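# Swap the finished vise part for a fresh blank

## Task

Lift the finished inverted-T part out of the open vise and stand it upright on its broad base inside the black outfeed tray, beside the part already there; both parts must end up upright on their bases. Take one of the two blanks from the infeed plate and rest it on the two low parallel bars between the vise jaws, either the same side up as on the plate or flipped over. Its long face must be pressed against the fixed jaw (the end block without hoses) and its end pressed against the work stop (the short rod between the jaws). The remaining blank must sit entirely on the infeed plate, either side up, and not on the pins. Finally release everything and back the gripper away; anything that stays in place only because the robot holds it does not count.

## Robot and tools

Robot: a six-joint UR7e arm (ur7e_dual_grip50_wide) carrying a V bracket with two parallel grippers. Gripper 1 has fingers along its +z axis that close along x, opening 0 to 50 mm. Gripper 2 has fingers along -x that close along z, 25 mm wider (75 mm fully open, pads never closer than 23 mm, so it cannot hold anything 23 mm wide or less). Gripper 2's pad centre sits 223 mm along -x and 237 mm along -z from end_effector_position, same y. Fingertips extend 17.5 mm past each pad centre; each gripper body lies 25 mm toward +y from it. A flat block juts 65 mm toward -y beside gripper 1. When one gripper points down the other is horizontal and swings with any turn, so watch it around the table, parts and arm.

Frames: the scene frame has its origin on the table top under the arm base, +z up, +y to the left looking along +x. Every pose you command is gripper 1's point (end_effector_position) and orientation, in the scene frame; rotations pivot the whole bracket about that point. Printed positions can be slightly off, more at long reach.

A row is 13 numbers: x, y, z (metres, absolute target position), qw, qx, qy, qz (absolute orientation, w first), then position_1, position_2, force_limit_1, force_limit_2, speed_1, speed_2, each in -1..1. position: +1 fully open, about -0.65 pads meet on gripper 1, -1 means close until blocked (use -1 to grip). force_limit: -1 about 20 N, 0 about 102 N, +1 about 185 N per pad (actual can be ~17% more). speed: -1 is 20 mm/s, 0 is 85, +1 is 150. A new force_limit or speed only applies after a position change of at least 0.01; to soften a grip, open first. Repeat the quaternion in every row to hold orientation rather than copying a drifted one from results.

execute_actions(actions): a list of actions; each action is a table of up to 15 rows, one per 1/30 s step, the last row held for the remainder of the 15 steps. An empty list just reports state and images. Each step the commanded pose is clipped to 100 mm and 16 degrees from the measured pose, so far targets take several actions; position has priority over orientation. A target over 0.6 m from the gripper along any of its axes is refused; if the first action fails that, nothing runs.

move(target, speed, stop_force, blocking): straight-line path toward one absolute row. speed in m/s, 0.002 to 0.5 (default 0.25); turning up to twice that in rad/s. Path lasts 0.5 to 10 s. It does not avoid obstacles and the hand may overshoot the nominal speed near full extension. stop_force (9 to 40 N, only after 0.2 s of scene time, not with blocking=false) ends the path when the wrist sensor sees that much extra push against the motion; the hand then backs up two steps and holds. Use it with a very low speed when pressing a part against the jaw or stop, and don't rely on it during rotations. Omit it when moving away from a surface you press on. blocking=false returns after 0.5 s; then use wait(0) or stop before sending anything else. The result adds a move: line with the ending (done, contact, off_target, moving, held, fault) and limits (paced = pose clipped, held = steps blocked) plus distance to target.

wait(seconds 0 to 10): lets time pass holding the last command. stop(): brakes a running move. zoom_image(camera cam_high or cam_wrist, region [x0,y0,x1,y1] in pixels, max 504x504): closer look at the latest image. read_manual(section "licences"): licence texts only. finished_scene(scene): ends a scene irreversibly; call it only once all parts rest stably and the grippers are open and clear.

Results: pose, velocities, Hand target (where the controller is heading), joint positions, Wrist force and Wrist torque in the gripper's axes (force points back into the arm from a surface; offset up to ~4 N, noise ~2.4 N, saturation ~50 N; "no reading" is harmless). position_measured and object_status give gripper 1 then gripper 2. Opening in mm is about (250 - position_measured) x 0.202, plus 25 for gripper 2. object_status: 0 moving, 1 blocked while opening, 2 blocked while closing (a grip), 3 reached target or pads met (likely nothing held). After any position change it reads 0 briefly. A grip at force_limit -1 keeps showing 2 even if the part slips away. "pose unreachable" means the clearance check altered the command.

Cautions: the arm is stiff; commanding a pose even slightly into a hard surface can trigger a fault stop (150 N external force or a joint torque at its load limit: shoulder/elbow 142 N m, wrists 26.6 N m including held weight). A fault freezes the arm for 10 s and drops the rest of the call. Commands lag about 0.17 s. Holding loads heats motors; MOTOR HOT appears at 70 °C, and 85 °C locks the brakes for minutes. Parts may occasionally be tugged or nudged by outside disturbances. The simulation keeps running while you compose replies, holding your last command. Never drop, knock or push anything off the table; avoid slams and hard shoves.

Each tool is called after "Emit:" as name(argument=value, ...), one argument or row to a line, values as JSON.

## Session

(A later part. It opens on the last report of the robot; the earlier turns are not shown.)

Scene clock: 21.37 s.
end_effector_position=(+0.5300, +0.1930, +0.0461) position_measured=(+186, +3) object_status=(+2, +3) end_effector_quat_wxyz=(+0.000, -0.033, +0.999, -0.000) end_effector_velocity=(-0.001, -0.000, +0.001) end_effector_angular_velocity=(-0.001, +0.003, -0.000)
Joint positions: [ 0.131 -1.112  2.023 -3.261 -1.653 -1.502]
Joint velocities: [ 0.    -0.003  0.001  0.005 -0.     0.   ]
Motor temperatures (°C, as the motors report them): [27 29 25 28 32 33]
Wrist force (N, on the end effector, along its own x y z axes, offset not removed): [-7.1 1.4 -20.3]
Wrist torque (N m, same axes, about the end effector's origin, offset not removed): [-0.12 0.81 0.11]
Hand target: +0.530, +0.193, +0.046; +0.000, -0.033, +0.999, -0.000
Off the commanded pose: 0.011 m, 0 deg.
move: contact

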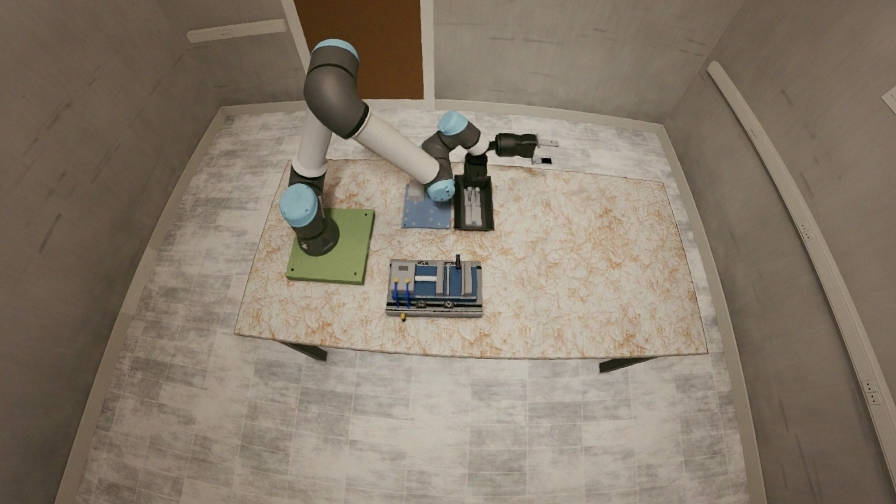

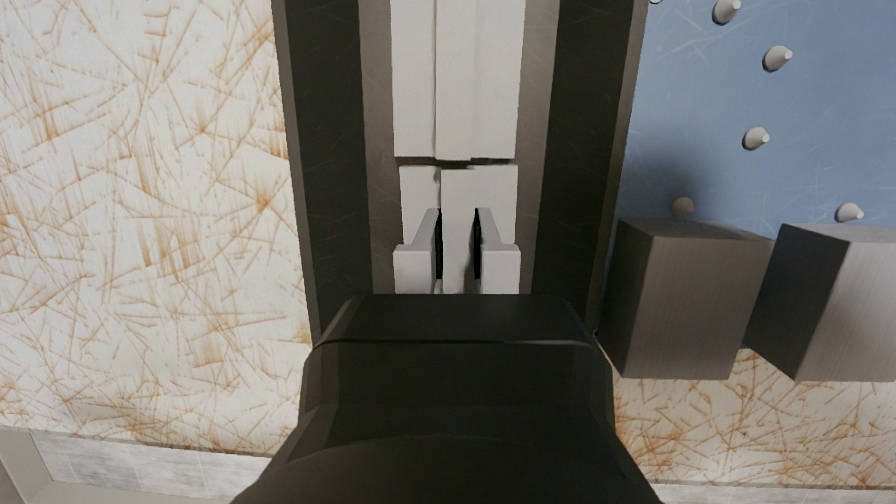

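Emit:
execute_actions(
  actions=[
    [[0.530,0.193,0.047,0,-0.033,0.9995,0,0.2,0.75,0,0,0,1]],
  ],
)

Emit:
move(
  target=[0.530,0.193,0.12,0,-0.033,0.9995,0,0.2,0.75,0,0,0,1],
  speed=0.2,
)

Emit:
move(
  target=[0.53,0.36,0.31,0,0.5,0.7071,0.5,0.2,0.75,0,0,0,1],
  speed=0.45,
)

Emit:
move(
  target=[0.5618,0.2179,0.32,-0.0148,0.7069,0.0148,0.7069,0.2,0.75,0,0,0,1],
  speed=0.45,
)

Emit:
move(
  target=[0.5618,0.2179,0.288,-0.0148,0.7069,0.0148,0.7069,0.2,0.75,0,0,0,1],
  speed=0.1,
)

Emit:
move(
  target=[0.5618,0.2179,0.271,-0.0148,0.7069,0.0148,0.7069,0.2,0.75,0,0,0,1],
  speed=0.01,
  stop_force=10,
)

Scene clock: 24.33 s.
end_effector_position=(+0.5300, +0.1930, +0.0470) position_measured=(+123, +41) object_status=(+3, +3) end_effector_quat_wxyz=(+0.000, -0.033, +0.999, -0.000) end_effector_velocity=(-0.000, +0.000, +0.000) end_effector_angular_velocity=(+0.000, +0.001, +0.001)
Joint positions: [ 0.131 -1.114  2.022 -3.259 -1.653 -1.502]
Joint velocities: [ 0.    -0.    -0.001  0.003  0.001 -0.   ]
Motor temperatures (°C, as the motors report them): [27 29 25 28 32 33]
Wrist force (N, on the end effector, along its own x y z axes, offset not removed): [-0.3 1.2 1.3]
Wrist torque (N m, same axes, about the end effector's origin, offset not removed): [0.17 -0.17 -0.15]
Hand target: +0.530, +0.193, +0.047; +0.000, -0.033, +0.999, +0.000
Off the commanded pose: 0.000 m, 0 deg.

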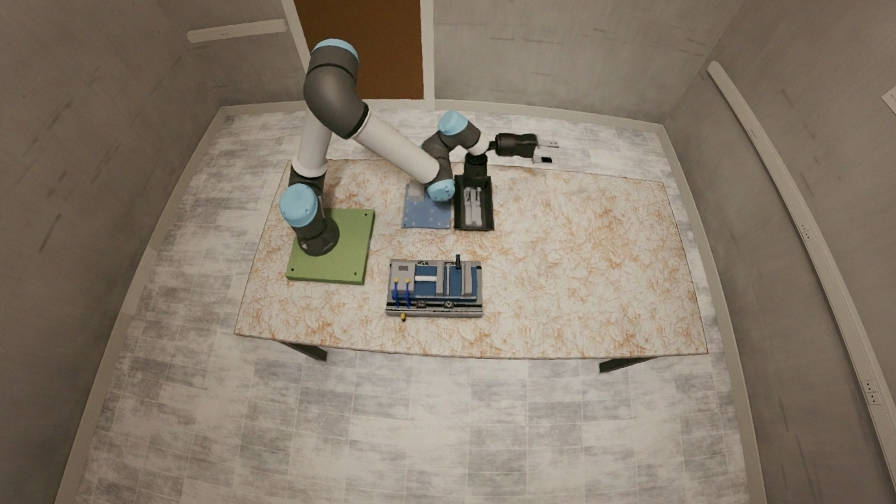

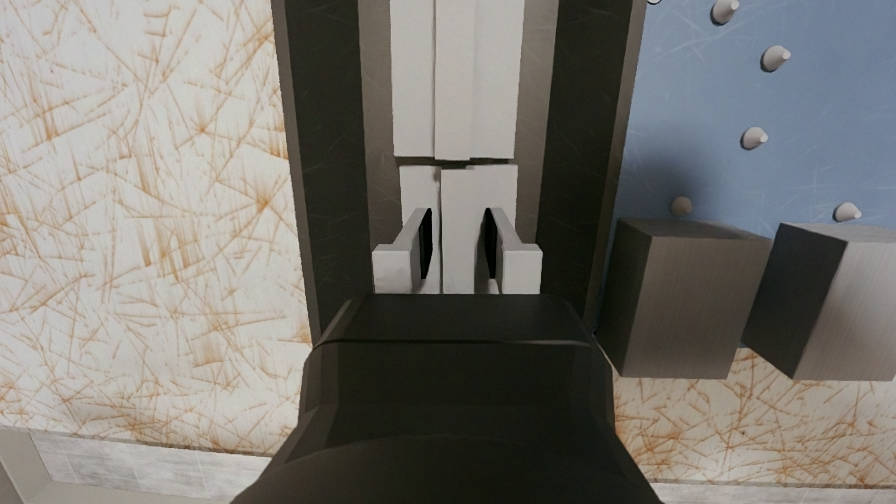

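Scene clock: 25.37 s.
end_effector_position=(+0.5300, +0.1930, +0.1197) position_measured=(+123, +41) object_status=(+3, +3) end_effector_quat_wxyz=(+0.000, -0.033, +0.999, +0.000) end_effector_velocity=(-0.001, +0.000, +0.002) end_effector_angular_velocity=(-0.000, +0.002, +0.001)
Joint positions: [ 0.133 -1.25   1.969 -3.07  -1.654 -1.501]
Joint velocities: [ 0.    -0.004 -0.002  0.008  0.    -0.   ]
Motor temperatures (°C, as the motors report them): [27 29 25 28 32 33]
Wrist force (N, on the end effector, along its own x y z axes, offset not removed): [-1.1 -2.2 -1.8]
Wrist torque (N m, same axes, about the end effector's origin, offset not removed): [-0.71 -0.01 -0.14]
Hand target: +0.530, +0.193, +0.120; +0.000, -0.033, +0.999, +0.000
Off the commanded pose: 0.000 m, 0 deg.
move: done

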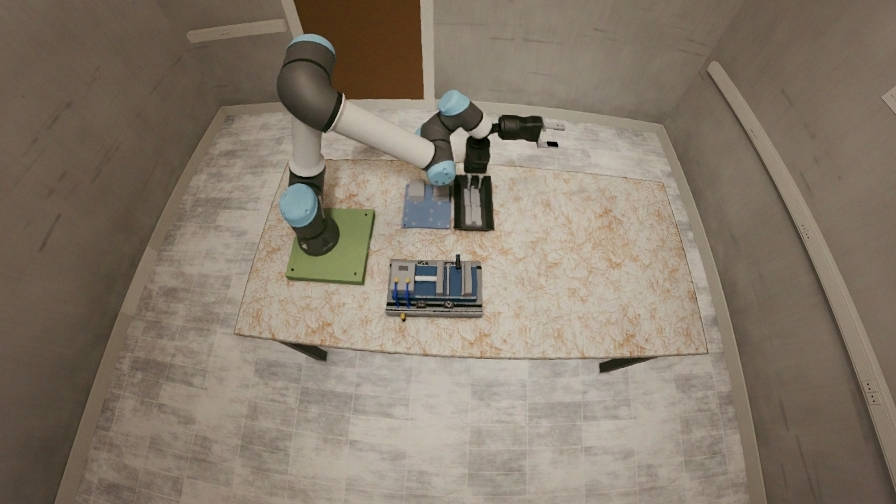

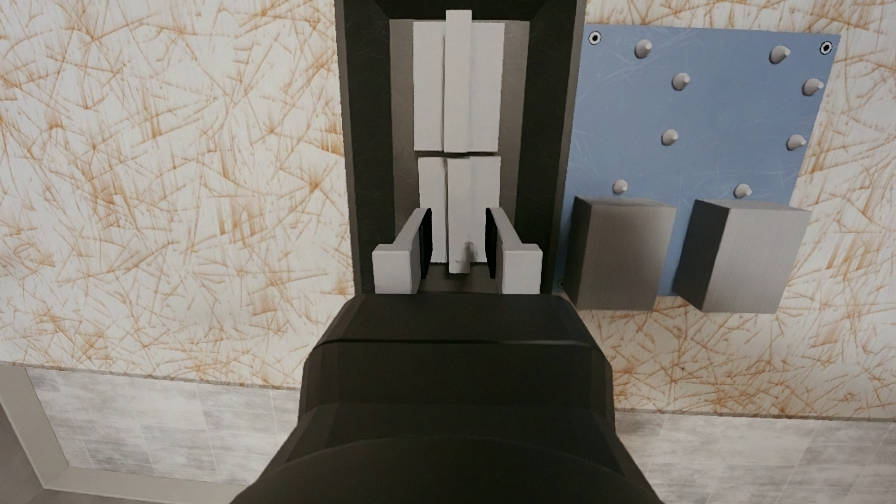

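Scene clock: 27.87 s.
end_effector_position=(+0.5295, +0.3599, +0.3100) position_measured=(+123, +41) object_status=(+3, +3) end_effector_quat_wxyz=(-0.000, +0.499, +0.708, +0.500) end_effector_velocity=(+0.000, +0.002, +0.001) end_effector_angular_velocity=(+0.008, +0.002, -0.014)
Joint positions: [ 0.125 -1.61   2.114 -2.85  -1.694  0.109]
Joint velocities: [ 0.007 -0.002  0.002  0.003 -0.009  0.021]
Motor temperatures (°C, as the motors report them): [27 29 25 28 32 33]
Wrist force (N, on the end effector, along its own x y z axes, offset not removed): [-3.6 1.2 1.6]
Wrist torque (N m, same axes, about the end effector's origin, offset not removed): [0.22 0.83 -0.16]
Hand target: +0.529, +0.360, +0.310; -0.000, +0.500, +0.707, +0.500
Off the commanded pose: 0.001 m, 0 deg.
move: done

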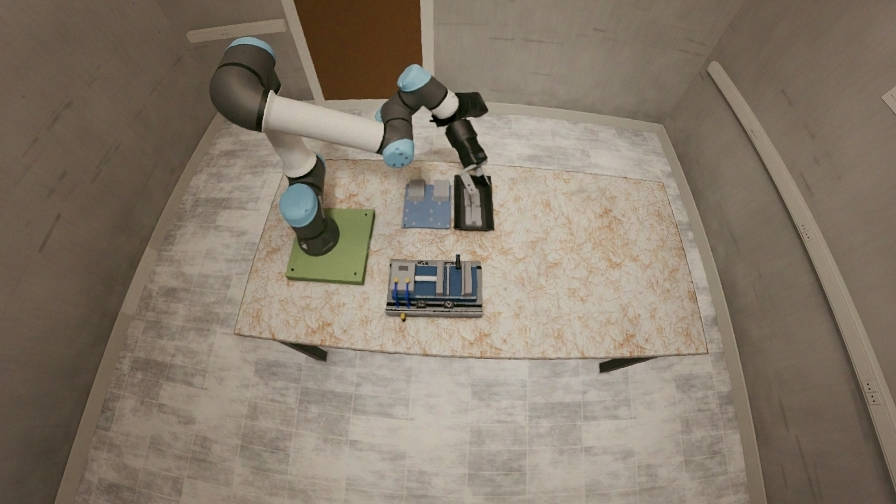

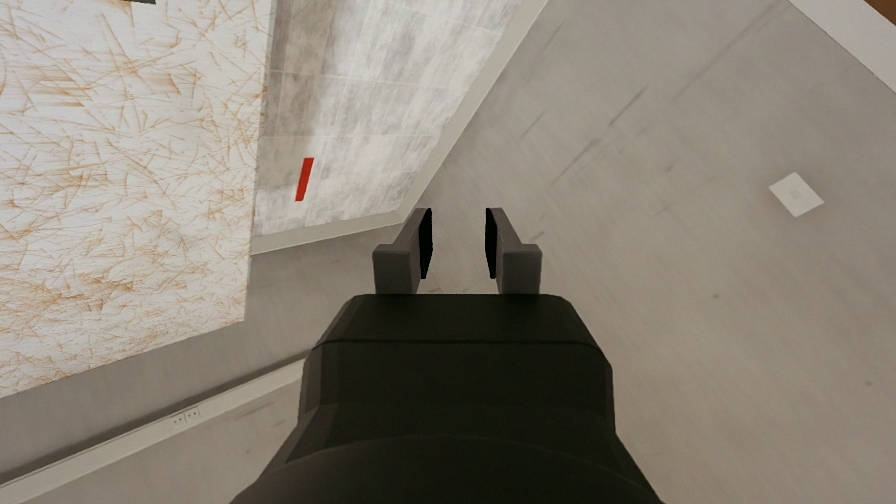

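Scene clock: 30.30 s.
end_effector_position=(+0.5620, +0.2182, +0.3200) position_measured=(+123, +41) object_status=(+3, +3) end_effector_quat_wxyz=(-0.015, +0.707, +0.016, +0.707) end_effector_velocity=(+0.001, -0.001, +0.000) end_effector_angular_velocity=(+0.007, -0.001, -0.013)
Joint positions: [ 0.138 -1.589  2.524 -3.283 -1.674  1.66 ]
Joint velocities: [ 0.009  0.006 -0.003 -0.002 -0.011  0.02 ]
Motor temperatures (°C, as the motors report them): [27 29 25 28 32 33]
Wrist force (N, on the end effector, along its own x y z axes, offset not removed): [-3.4 -4.7 2.5]
Wrist torque (N m, same axes, about the end effector's origin, offset not removed): [-1.08 0.49 -0.12]
Hand target: +0.562, +0.218, +0.320; -0.015, +0.707, +0.015, +0.707
Off the commanded pose: 0.000 m, 0 deg.
move: done

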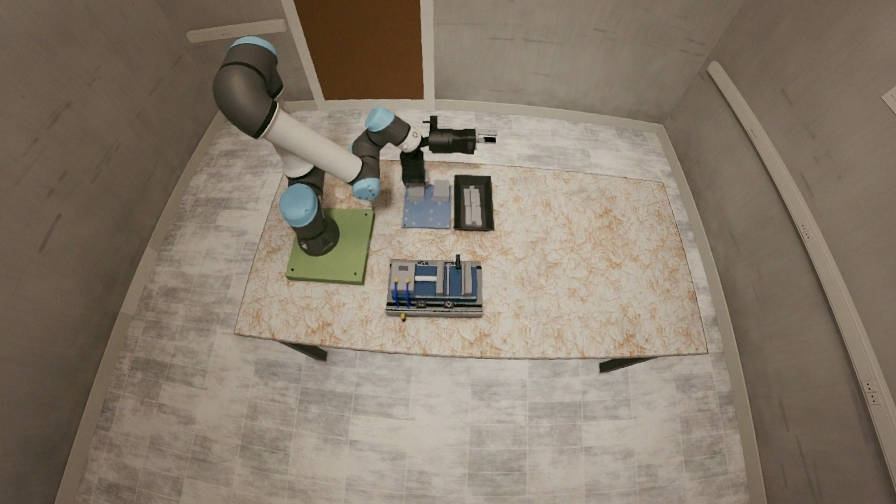

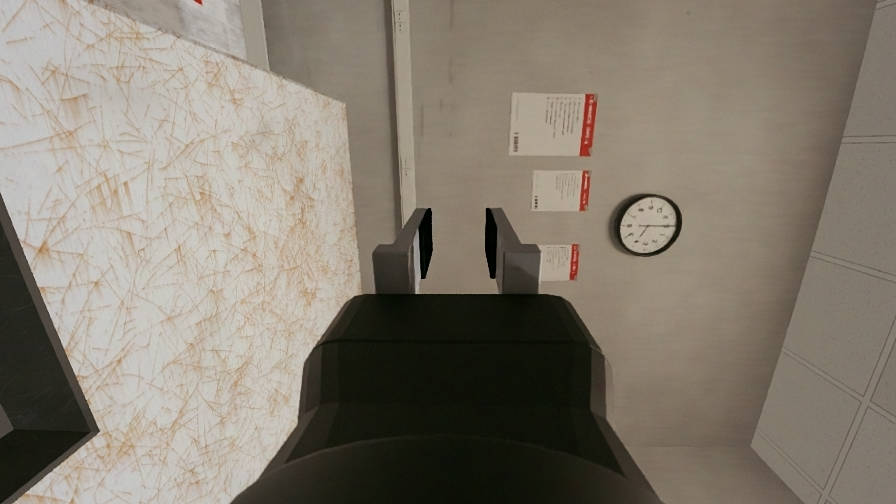

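Scene clock: 31.23 s.
end_effector_position=(+0.5618, +0.2179, +0.2883) position_measured=(+123, +41) object_status=(+3, +3) end_effector_quat_wxyz=(-0.015, +0.707, +0.015, +0.707) end_effector_velocity=(-0.000, -0.000, -0.003) end_effector_angular_velocity=(+0.000, -0.001, -0.000)
Joint positions: [ 0.137 -1.479  2.557 -3.426 -1.674  1.661]
Joint velocities: [ 0.     0.013  0.003 -0.017 -0.     0.   ]
Motor temperatures (°C, as the motors report them): [27 29 25 28 32 33]
Wrist force (N, on the end effector, along its own x y z axes, offset not removed): [-3.4 0.8 3.7]
Wrist torque (N m, same axes, about the end effector's origin, offset not removed): [0.09 0.64 0.17]
Hand target: +0.562, +0.218, +0.288; -0.015, +0.707, +0.015, +0.707
Off the commanded pose: 0.000 m, 0 deg.
move: done

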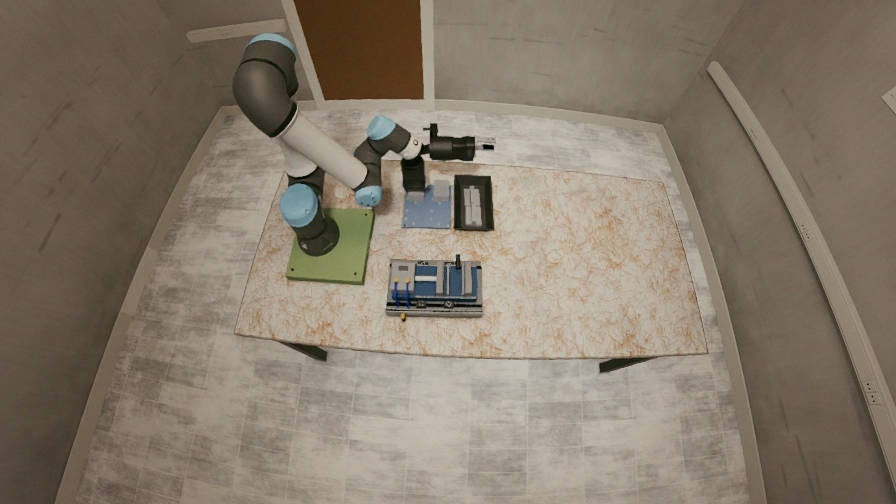

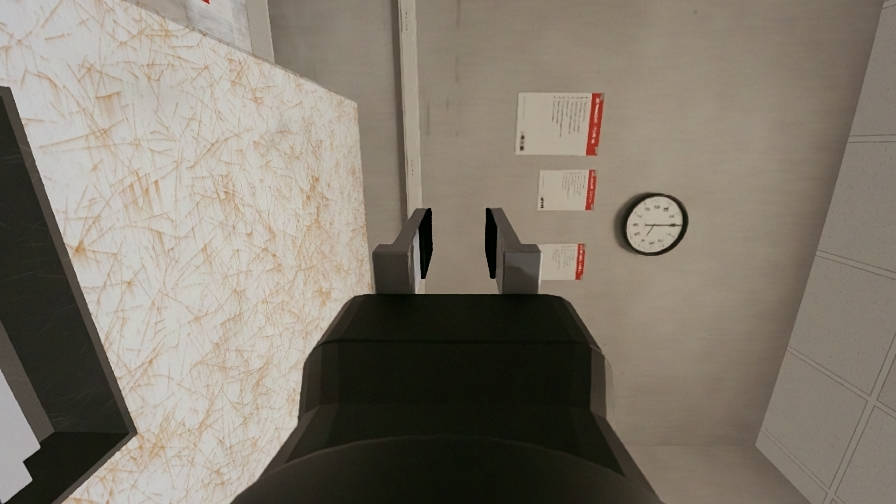

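Scene clock: 33.17 s.
end_effector_position=(+0.5618, +0.2179, +0.2713) position_measured=(+123, +41) object_status=(+3, +3) end_effector_quat_wxyz=(-0.015, +0.707, +0.015, +0.707) end_effector_velocity=(-0.001, -0.000, -0.004) end_effector_angular_velocity=(-0.001, +0.001, -0.000)
Joint positions: [ 0.137 -1.413  2.57  -3.505 -1.674  1.661]
Joint velocities: [ 0.     0.011  0.004 -0.014 -0.001 -0.   ]
Motor temperatures (°C, as the motors report them): [27 29 25 28 32 33]
Wrist force (N, on the end effector, along its own x y z axes, offset not removed): [0.2 -3.2 -0.2]
Wrist torque (N m, same axes, about the end effector's origin, offset not removed): [-0.76 -0.32 0.08]
Hand target: +0.562, +0.218, +0.271; -0.015, +0.707, +0.015, +0.707
Off the commanded pose: 0.000 m, 0 deg.
move: done

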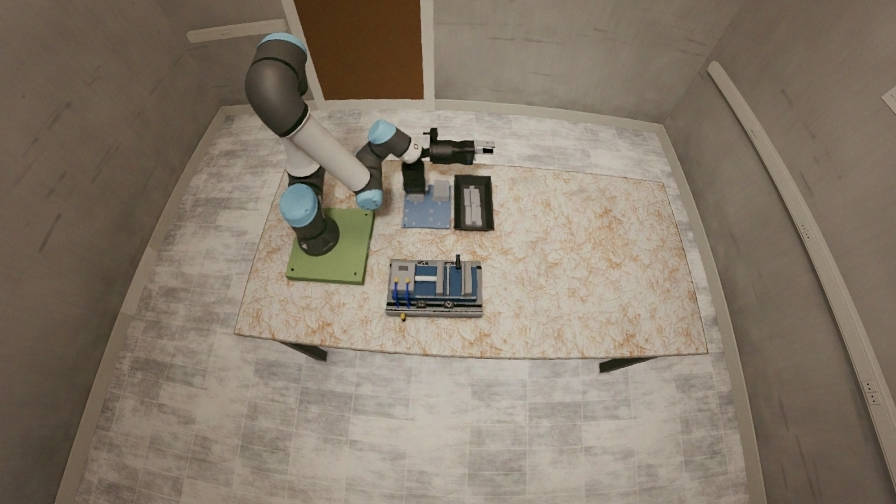

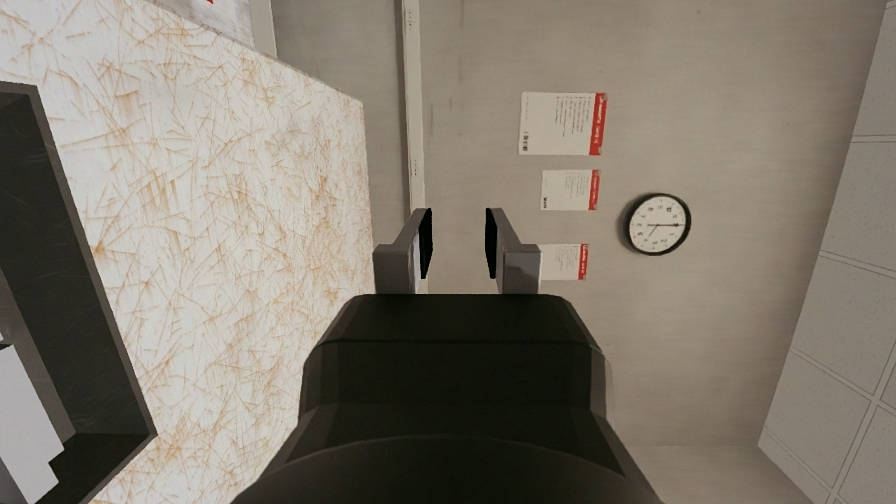

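Emit:
execute_actions(
  actions=[
    [[0.5618,0.2179,0.271,-0.0148,0.7069,0.0148,0.7069,0.2,-1,0,0,0,-0.5]],
    [[0.5618,0.2179,0.271,-0.0148,0.7069,0.0148,0.7069,0.2,-1,0,0,0,-0.5]],
  ],
)

Emit:
move(
  target=[0.58,0.2,0.41,-0.0148,0.7069,0.0148,0.7069,0.2,-1,0,0,0,-0.5],
  speed=0.2,
)

Emit:
move(
  target=[0.7132,-0.1616,0.40,-0.0185,0.7069,0.0185,0.7069,0.2,-1,0,0,0,-0.5],
  speed=0.3,
)

Emit:
move(
  target=[0.7132,-0.1616,0.364,-0.0185,0.7069,0.0185,0.7069,0.2,-1,0,0,0,-0.5],
  speed=0.08,
)

Emit:
move(
  target=[0.7132,-0.1616,0.33,-0.0185,0.7069,0.0185,0.7069,0.2,-1,0,0,0,-0.5],
  speed=0.007,
  stop_force=10,
)

Scene clock: 35.60 s.
end_effector_position=(+0.5618, +0.2179, +0.2710) position_measured=(+123, +107) object_status=(+3, +2) end_effector_quat_wxyz=(-0.015, +0.707, +0.015, +0.707) end_effector_velocity=(-0.001, +0.000, -0.000) end_effector_angular_velocity=(+0.000, +0.000, +0.001)
Joint positions: [ 0.137 -1.412  2.57  -3.507 -1.674  1.661]
Joint velocities: [ 0.001 -0.     0.001 -0.001  0.    -0.   ]
Motor temperatures (°C, as the motors report them): [27 29 25 28 32 33]
Wrist force (N, on the end effector, along its own x y z axes, offset not removed): [-2.7 -4.3 24.9]
Wrist torque (N m, same axes, about the end effector's origin, offset not removed): [-1.61 7.38 1.01]
Hand target: +0.562, +0.218, +0.271; -0.015, +0.707, +0.015, +0.707
Off the commanded pose: 0.000 m, 0 deg.

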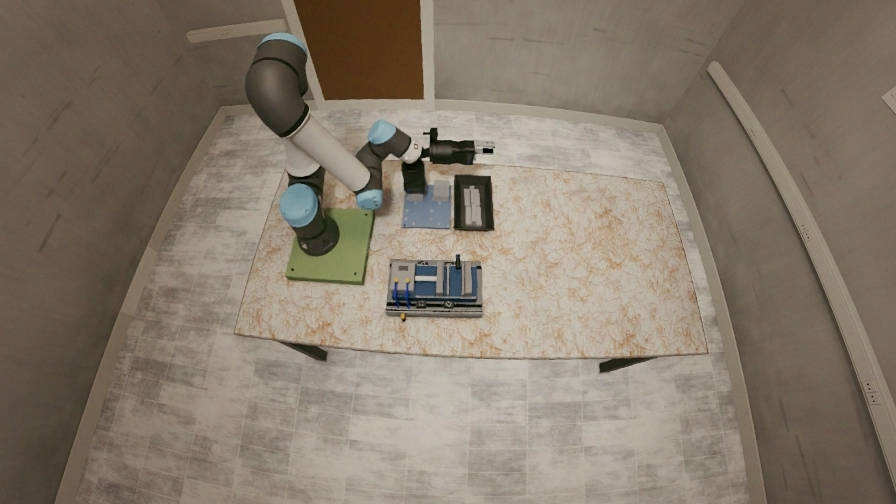

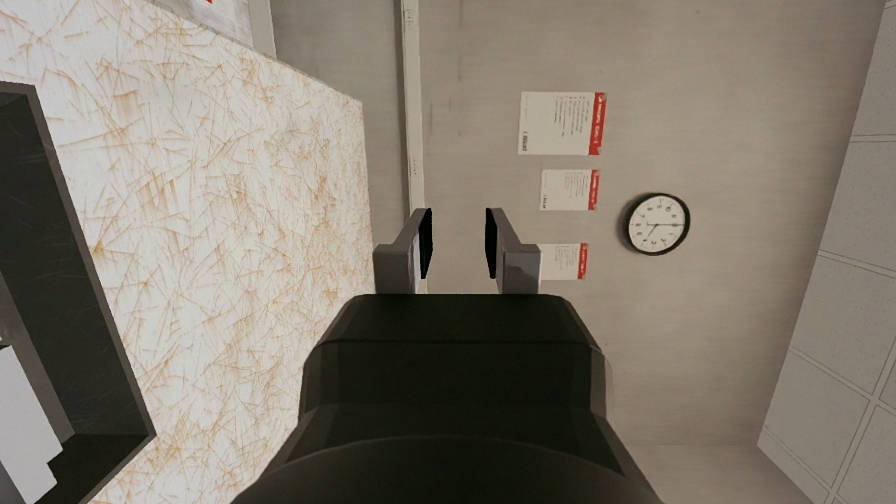

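Scene clock: 36.93 s.
end_effector_position=(+0.5798, +0.2000, +0.4099) position_measured=(+123, +107) object_status=(+3, +2) end_effector_quat_wxyz=(-0.015, +0.707, +0.015, +0.707) end_effector_velocity=(+0.001, -0.000, +0.002) end_effector_angular_velocity=(-0.000, +0.006, +0.000)
Joint positions: [ 0.073 -1.798  2.379 -2.934 -1.629  1.615]
Joint velocities: [-0.002 -0.006 -0.009  0.021  0.002 -0.001]
Motor temperatures (°C, as the motors report them): [27 29 25 28 32 33]
Wrist force (N, on the end effector, along its own x y z axes, offset not removed): [-6.0 1.2 -1.6]
Wrist torque (N m, same axes, about the end effector's origin, offset not removed): [0.21 1.34 -0.07]
Hand target: +0.580, +0.200, +0.410; -0.015, +0.707, +0.015, +0.707
Off the commanded pose: 0.000 m, 0 deg.
move: done

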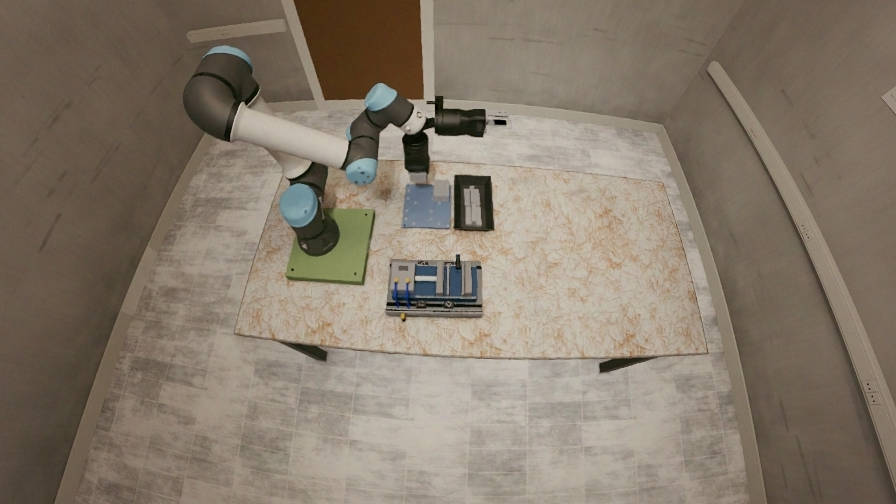

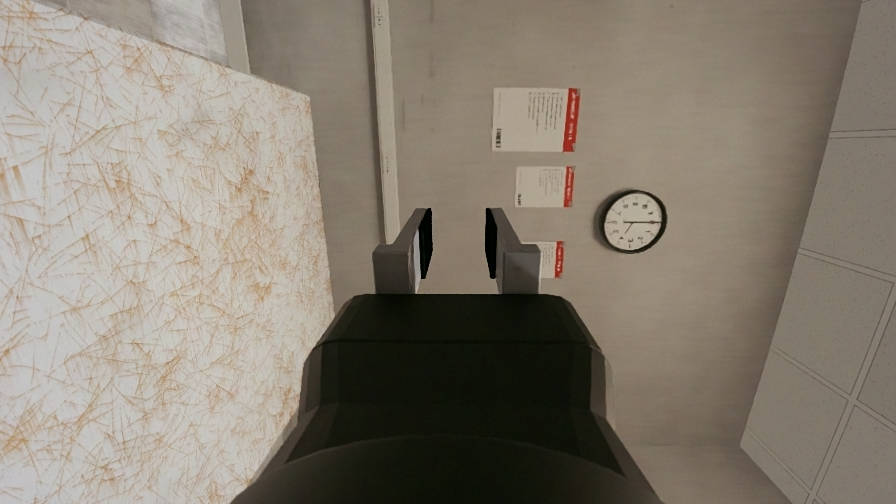

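Scene clock: 38.97 s.
end_effector_position=(+0.7131, -0.1616, +0.4001) position_measured=(+123, +107) object_status=(+3, +2) end_effector_quat_wxyz=(-0.018, +0.707, +0.019, +0.707) end_effector_velocity=(+0.002, -0.002, -0.000) end_effector_angular_velocity=(+0.001, +0.001, +0.001)
Joint positions: [-0.773 -1.484  2.075 -2.781 -1.055  0.95 ]
Joint velocities: [-0.001  0.006 -0.009  0.005  0.001 -0.002]
Motor temperatures (°C, as the motors report them): [27 29 25 28 32 33]
Wrist force (N, on the end effector, along its own x y z axes, offset not removed): [-5.5 2.6 0.5]
Wrist torque (N m, same axes, about the end effector's origin, offset not removed): [0.32 1.13 0.00]
Hand target: +0.713, -0.162, +0.400; -0.018, +0.707, +0.019, +0.707
Off the commanded pose: 0.000 m, 0 deg.
move: done

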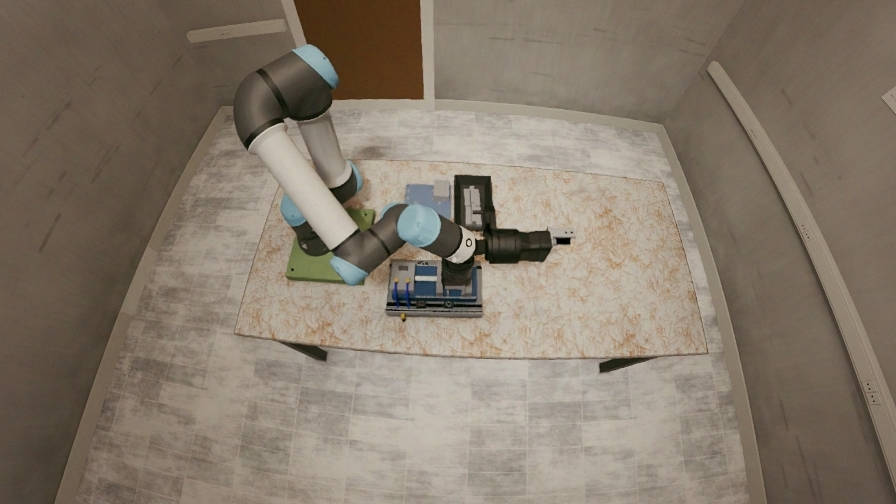

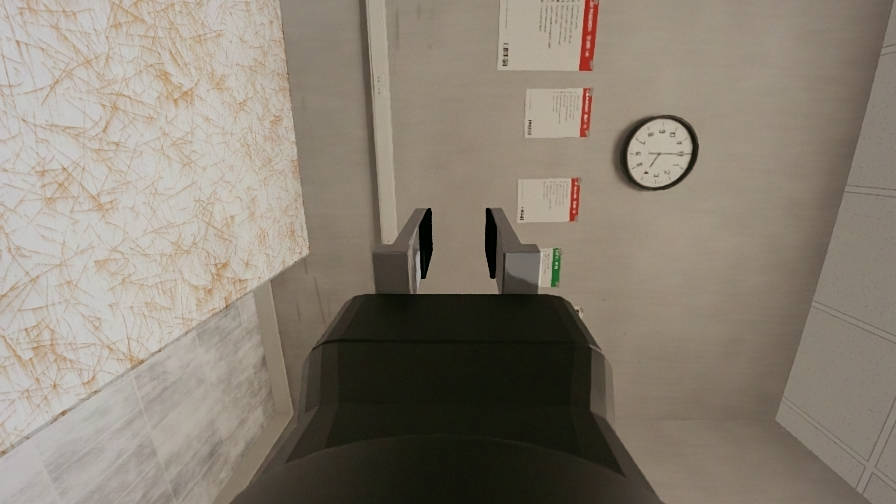

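Scene clock: 39.90 s.
end_effector_position=(+0.7132, -0.1616, +0.3643) position_measured=(+123, +107) object_status=(+3, +2) end_effector_quat_wxyz=(-0.019, +0.707, +0.019, +0.707) end_effector_velocity=(+0.000, -0.000, -0.002) end_effector_angular_velocity=(-0.000, -0.001, -0.000)
Joint positions: [-0.774 -1.425  2.12  -2.883 -1.055  0.949]
Joint velocities: [ 0.     0.006  0.003 -0.01   0.     0.001]
Motor temperatures (°C, as the motors report them): [27 29 25 28 32 33]
Wrist force (N, on the end effector, along its own x y z axes, offset not removed): [-5.7 -1.7 -1.9]
Wrist torque (N m, same axes, about the end effector's origin, offset not removed): [-0.37 1.23 -0.11]
Hand target: +0.713, -0.162, +0.364; -0.019, +0.707, +0.018, +0.707
Off the commanded pose: 0.000 m, 0 deg.
move: done

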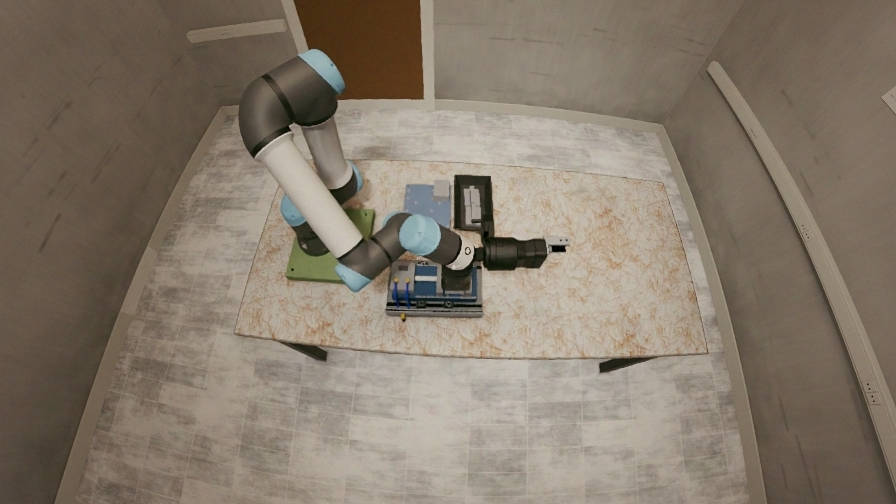

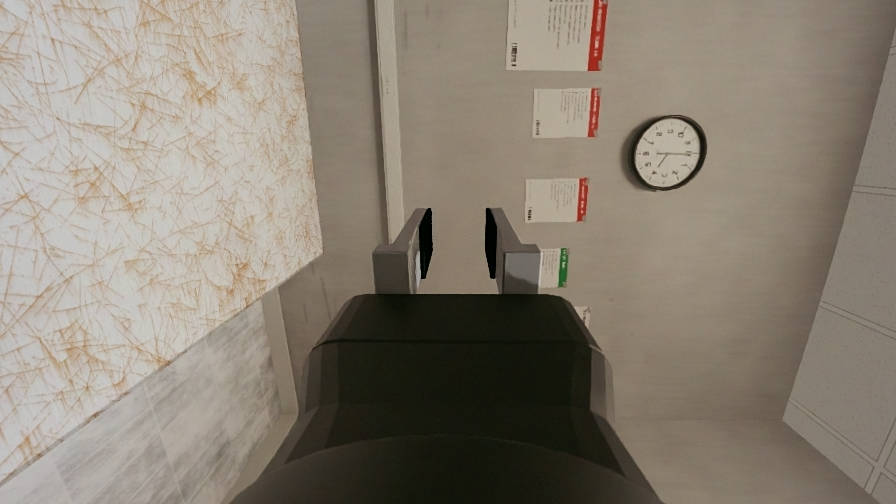

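Scene clock: 43.33 s.
end_effector_position=(+0.7132, -0.1616, +0.3430) position_measured=(+123, +107) object_status=(+3, +2) end_effector_quat_wxyz=(-0.019, +0.707, +0.018, +0.707) end_effector_velocity=(+0.000, -0.000, +0.001) end_effector_angular_velocity=(+0.004, +0.004, +0.000)
Joint positions: [-0.775 -1.386  2.144 -2.946 -1.054  0.949]
Joint velocities: [-0.    -0.003 -0.003  0.012  0.001  0.   ]
Motor temperatures (°C, as the motors report them): [27 29 25 28 32 33]
Wrist force (N, on the end effector, along its own x y z axes, offset not removed): [33.2 -1.5 1.0]
Wrist torque (N m, same axes, about the end effector's origin, offset not removed): [-0.59 -8.95 -0.37]
Hand target: +0.713, -0.162, +0.343; -0.019, +0.707, +0.019, +0.707
Off the commanded pose: 0.013 m, 0 deg.
move: contact

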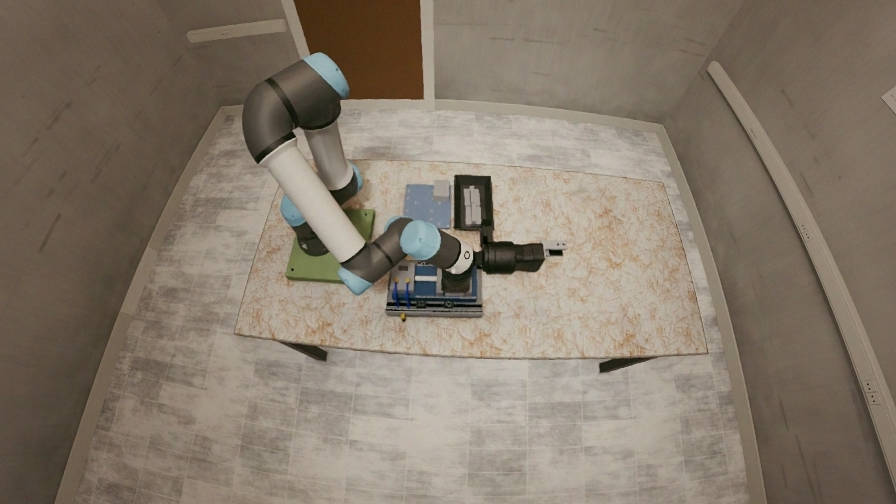

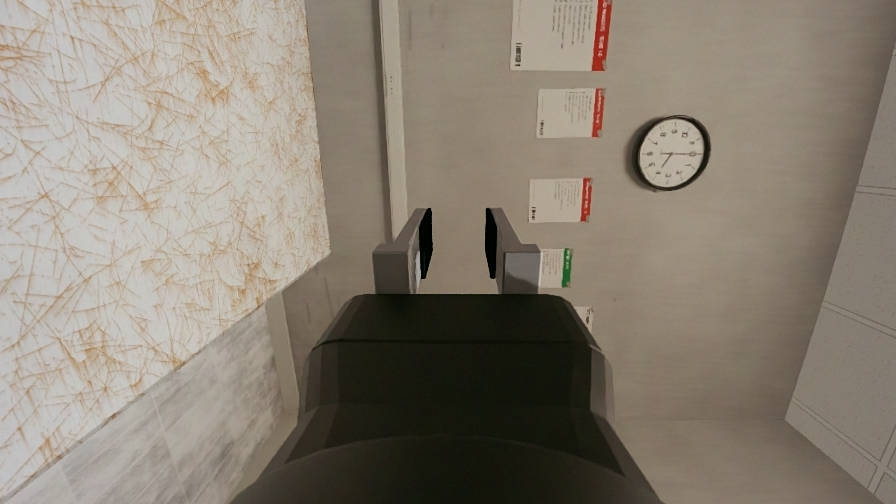

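Same height as before.

Emit:
move(
  target=[0.7132,-0.1616,0.3438,-0.0185,0.7069,0.0185,0.7069,0.2,-1,0,0,0,-0.5],
  speed=0.01,
)

Emit:
move(
  target=[0.7116,-0.1316,0.3438,-0.0185,0.7069,0.0185,0.7069,0.2,-1,0,0,0,-0.5],
  speed=0.004,
  stop_force=10,
)

Scene clock: 44.73 s.
end_effector_position=(+0.7132, -0.1616, +0.3438) position_measured=(+123, +107) object_status=(+3, +2) end_effector_quat_wxyz=(-0.018, +0.707, +0.019, +0.707) end_effector_velocity=(-0.000, -0.001, +0.000) end_effector_angular_velocity=(-0.000, -0.000, -0.002)
Joint positions: [-0.775 -1.387  2.143 -2.944 -1.054  0.949]
Joint velocities: [-0.001 -0.    -0.001  0.    -0.     0.001]
Motor temperatures (°C, as the motors report them): [27 29 25 28 32 33]
Wrist force (N, on the end effector, along its own x y z axes, offset not removed): [-4.7 -1.8 3.7]
Wrist torque (N m, same axes, about the end effector's origin, offset not removed): [-0.41 1.30 0.08]
Hand target: +0.713, -0.162, +0.344; -0.018, +0.707, +0.018, +0.707
Off the commanded pose: 0.000 m, 0 deg.
move: done

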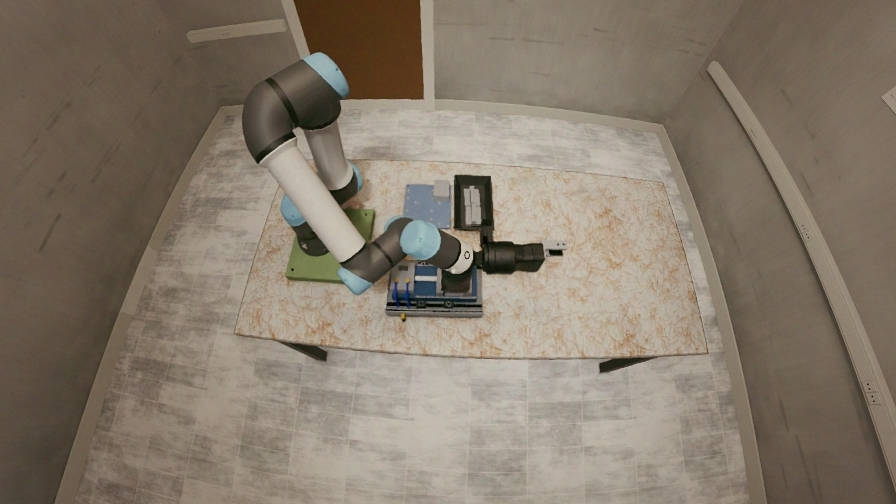

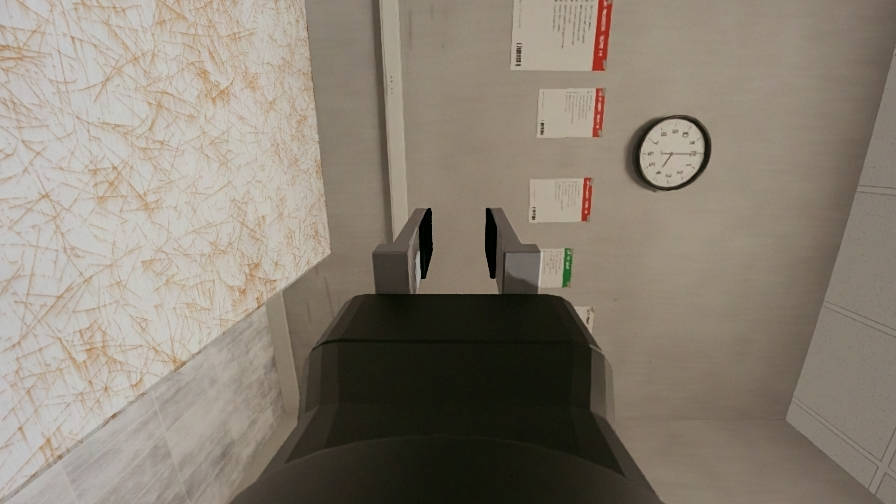

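Scene clock: 47.53 s.
end_effector_position=(+0.7126, -0.1520, +0.3438) position_measured=(+123, +107) object_status=(+3, +2) end_effector_quat_wxyz=(-0.018, +0.707, +0.019, +0.707) end_effector_velocity=(-0.000, -0.002, -0.000) end_effector_angular_velocity=(+0.001, +0.003, -0.001)
Joint positions: [-0.759 -1.395  2.155 -2.956 -1.064  0.964]
Joint velocities: [-0.003 -0.    -0.002  0.006 -0.    -0.003]
Motor temperatures (°C, as the motors report them): [27 29 25 28 32 33]
Wrist force (N, on the end effector, along its own x y z axes, offset not removed): [-0.5 10.5 0.3]
Wrist torque (N m, same axes, about the end effector's origin, offset not removed): [2.22 0.20 -3.27]
Hand target: +0.713, -0.152, +0.344; -0.018, +0.707, +0.019, +0.707
Off the commanded pose: 0.020 m, 0 deg.
move: contact

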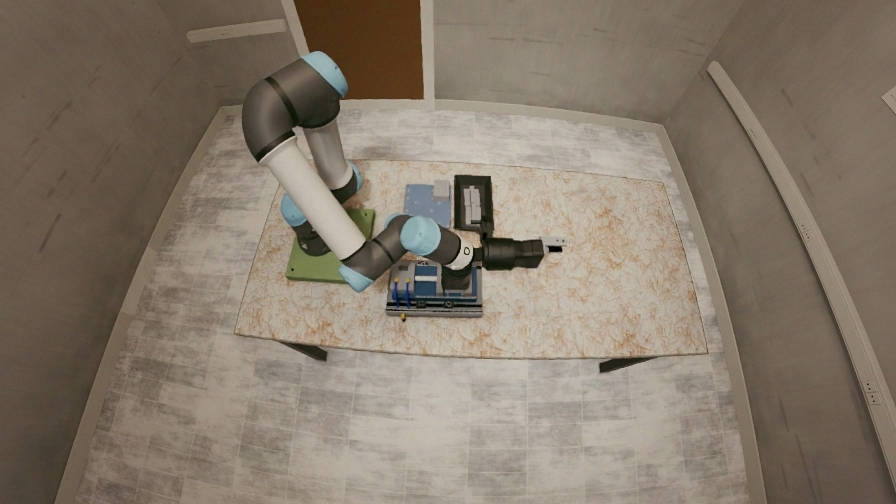

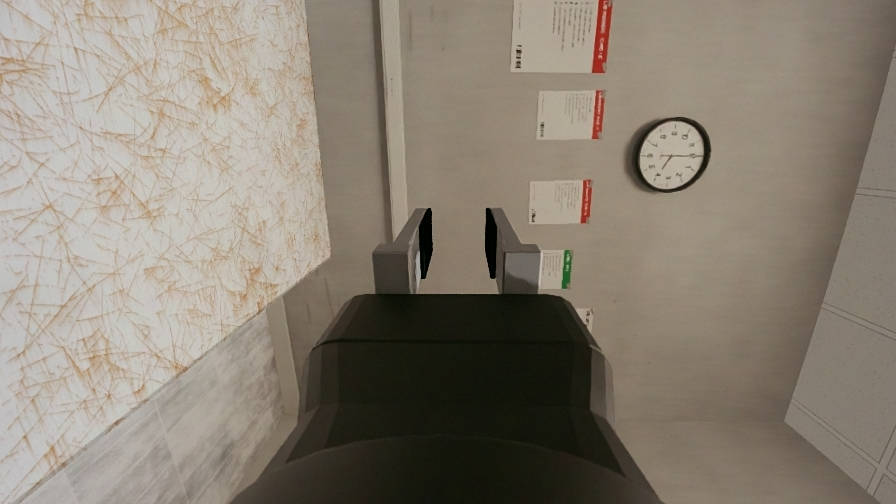

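Emit:
move(
  target=[0.7276,-0.1512,0.3438,-0.0185,0.7069,0.0185,0.7069,0.2,-1,0,0,0,-0.5],
  speed=0.003,
  stop_force=12,
)

Scene clock: 49.83 s.
end_effector_position=(+0.7170, -0.1521, +0.3436) position_measured=(+123, +107) object_status=(+3, +2) end_effector_quat_wxyz=(-0.018, +0.707, +0.018, +0.707) end_effector_velocity=(-0.001, -0.000, -0.001) end_effector_angular_velocity=(-0.001, +0.002, -0.000)
Joint positions: [-0.753 -1.385  2.144 -2.957 -1.068  0.97 ]
Joint velocities: [-0.002 -0.002  0.004 -0.    -0.001 -0.003]
Motor temperatures (°C, as the motors report them): [27 29 25 29 32 33]
Wrist force (N, on the end effector, along its own x y z axes, offset not removed): [0.1 5.6 -16.3]
Wrist torque (N m, same axes, about the end effector's origin, offset not removed): [0.74 -4.68 -2.06]
Hand target: +0.717, -0.152, +0.344; -0.018, +0.707, +0.019, +0.707
Off the commanded pose: 0.011 m, 0 deg.
move: contact

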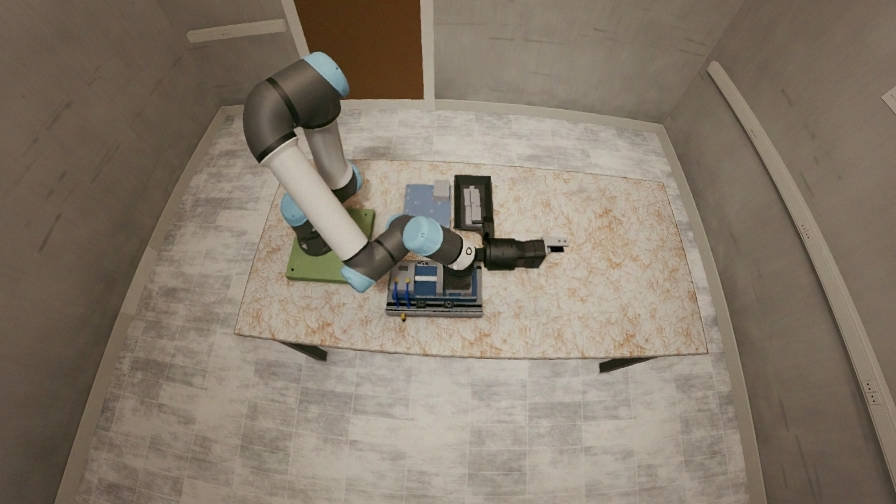

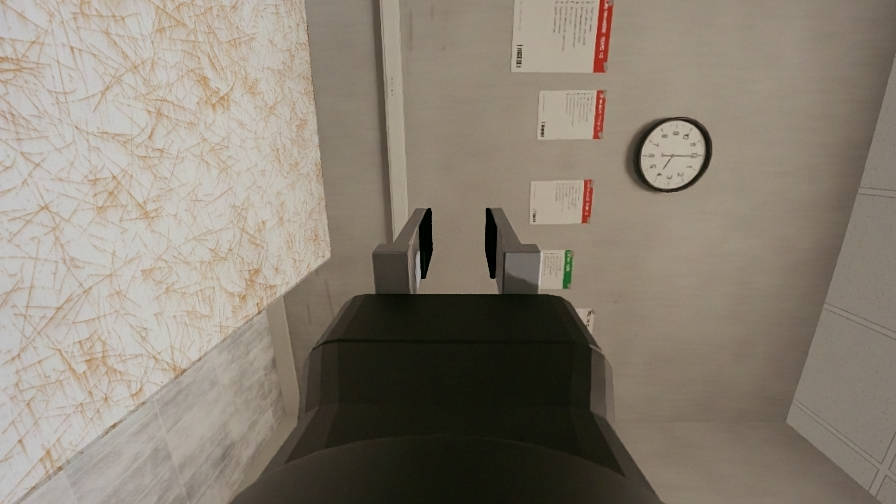

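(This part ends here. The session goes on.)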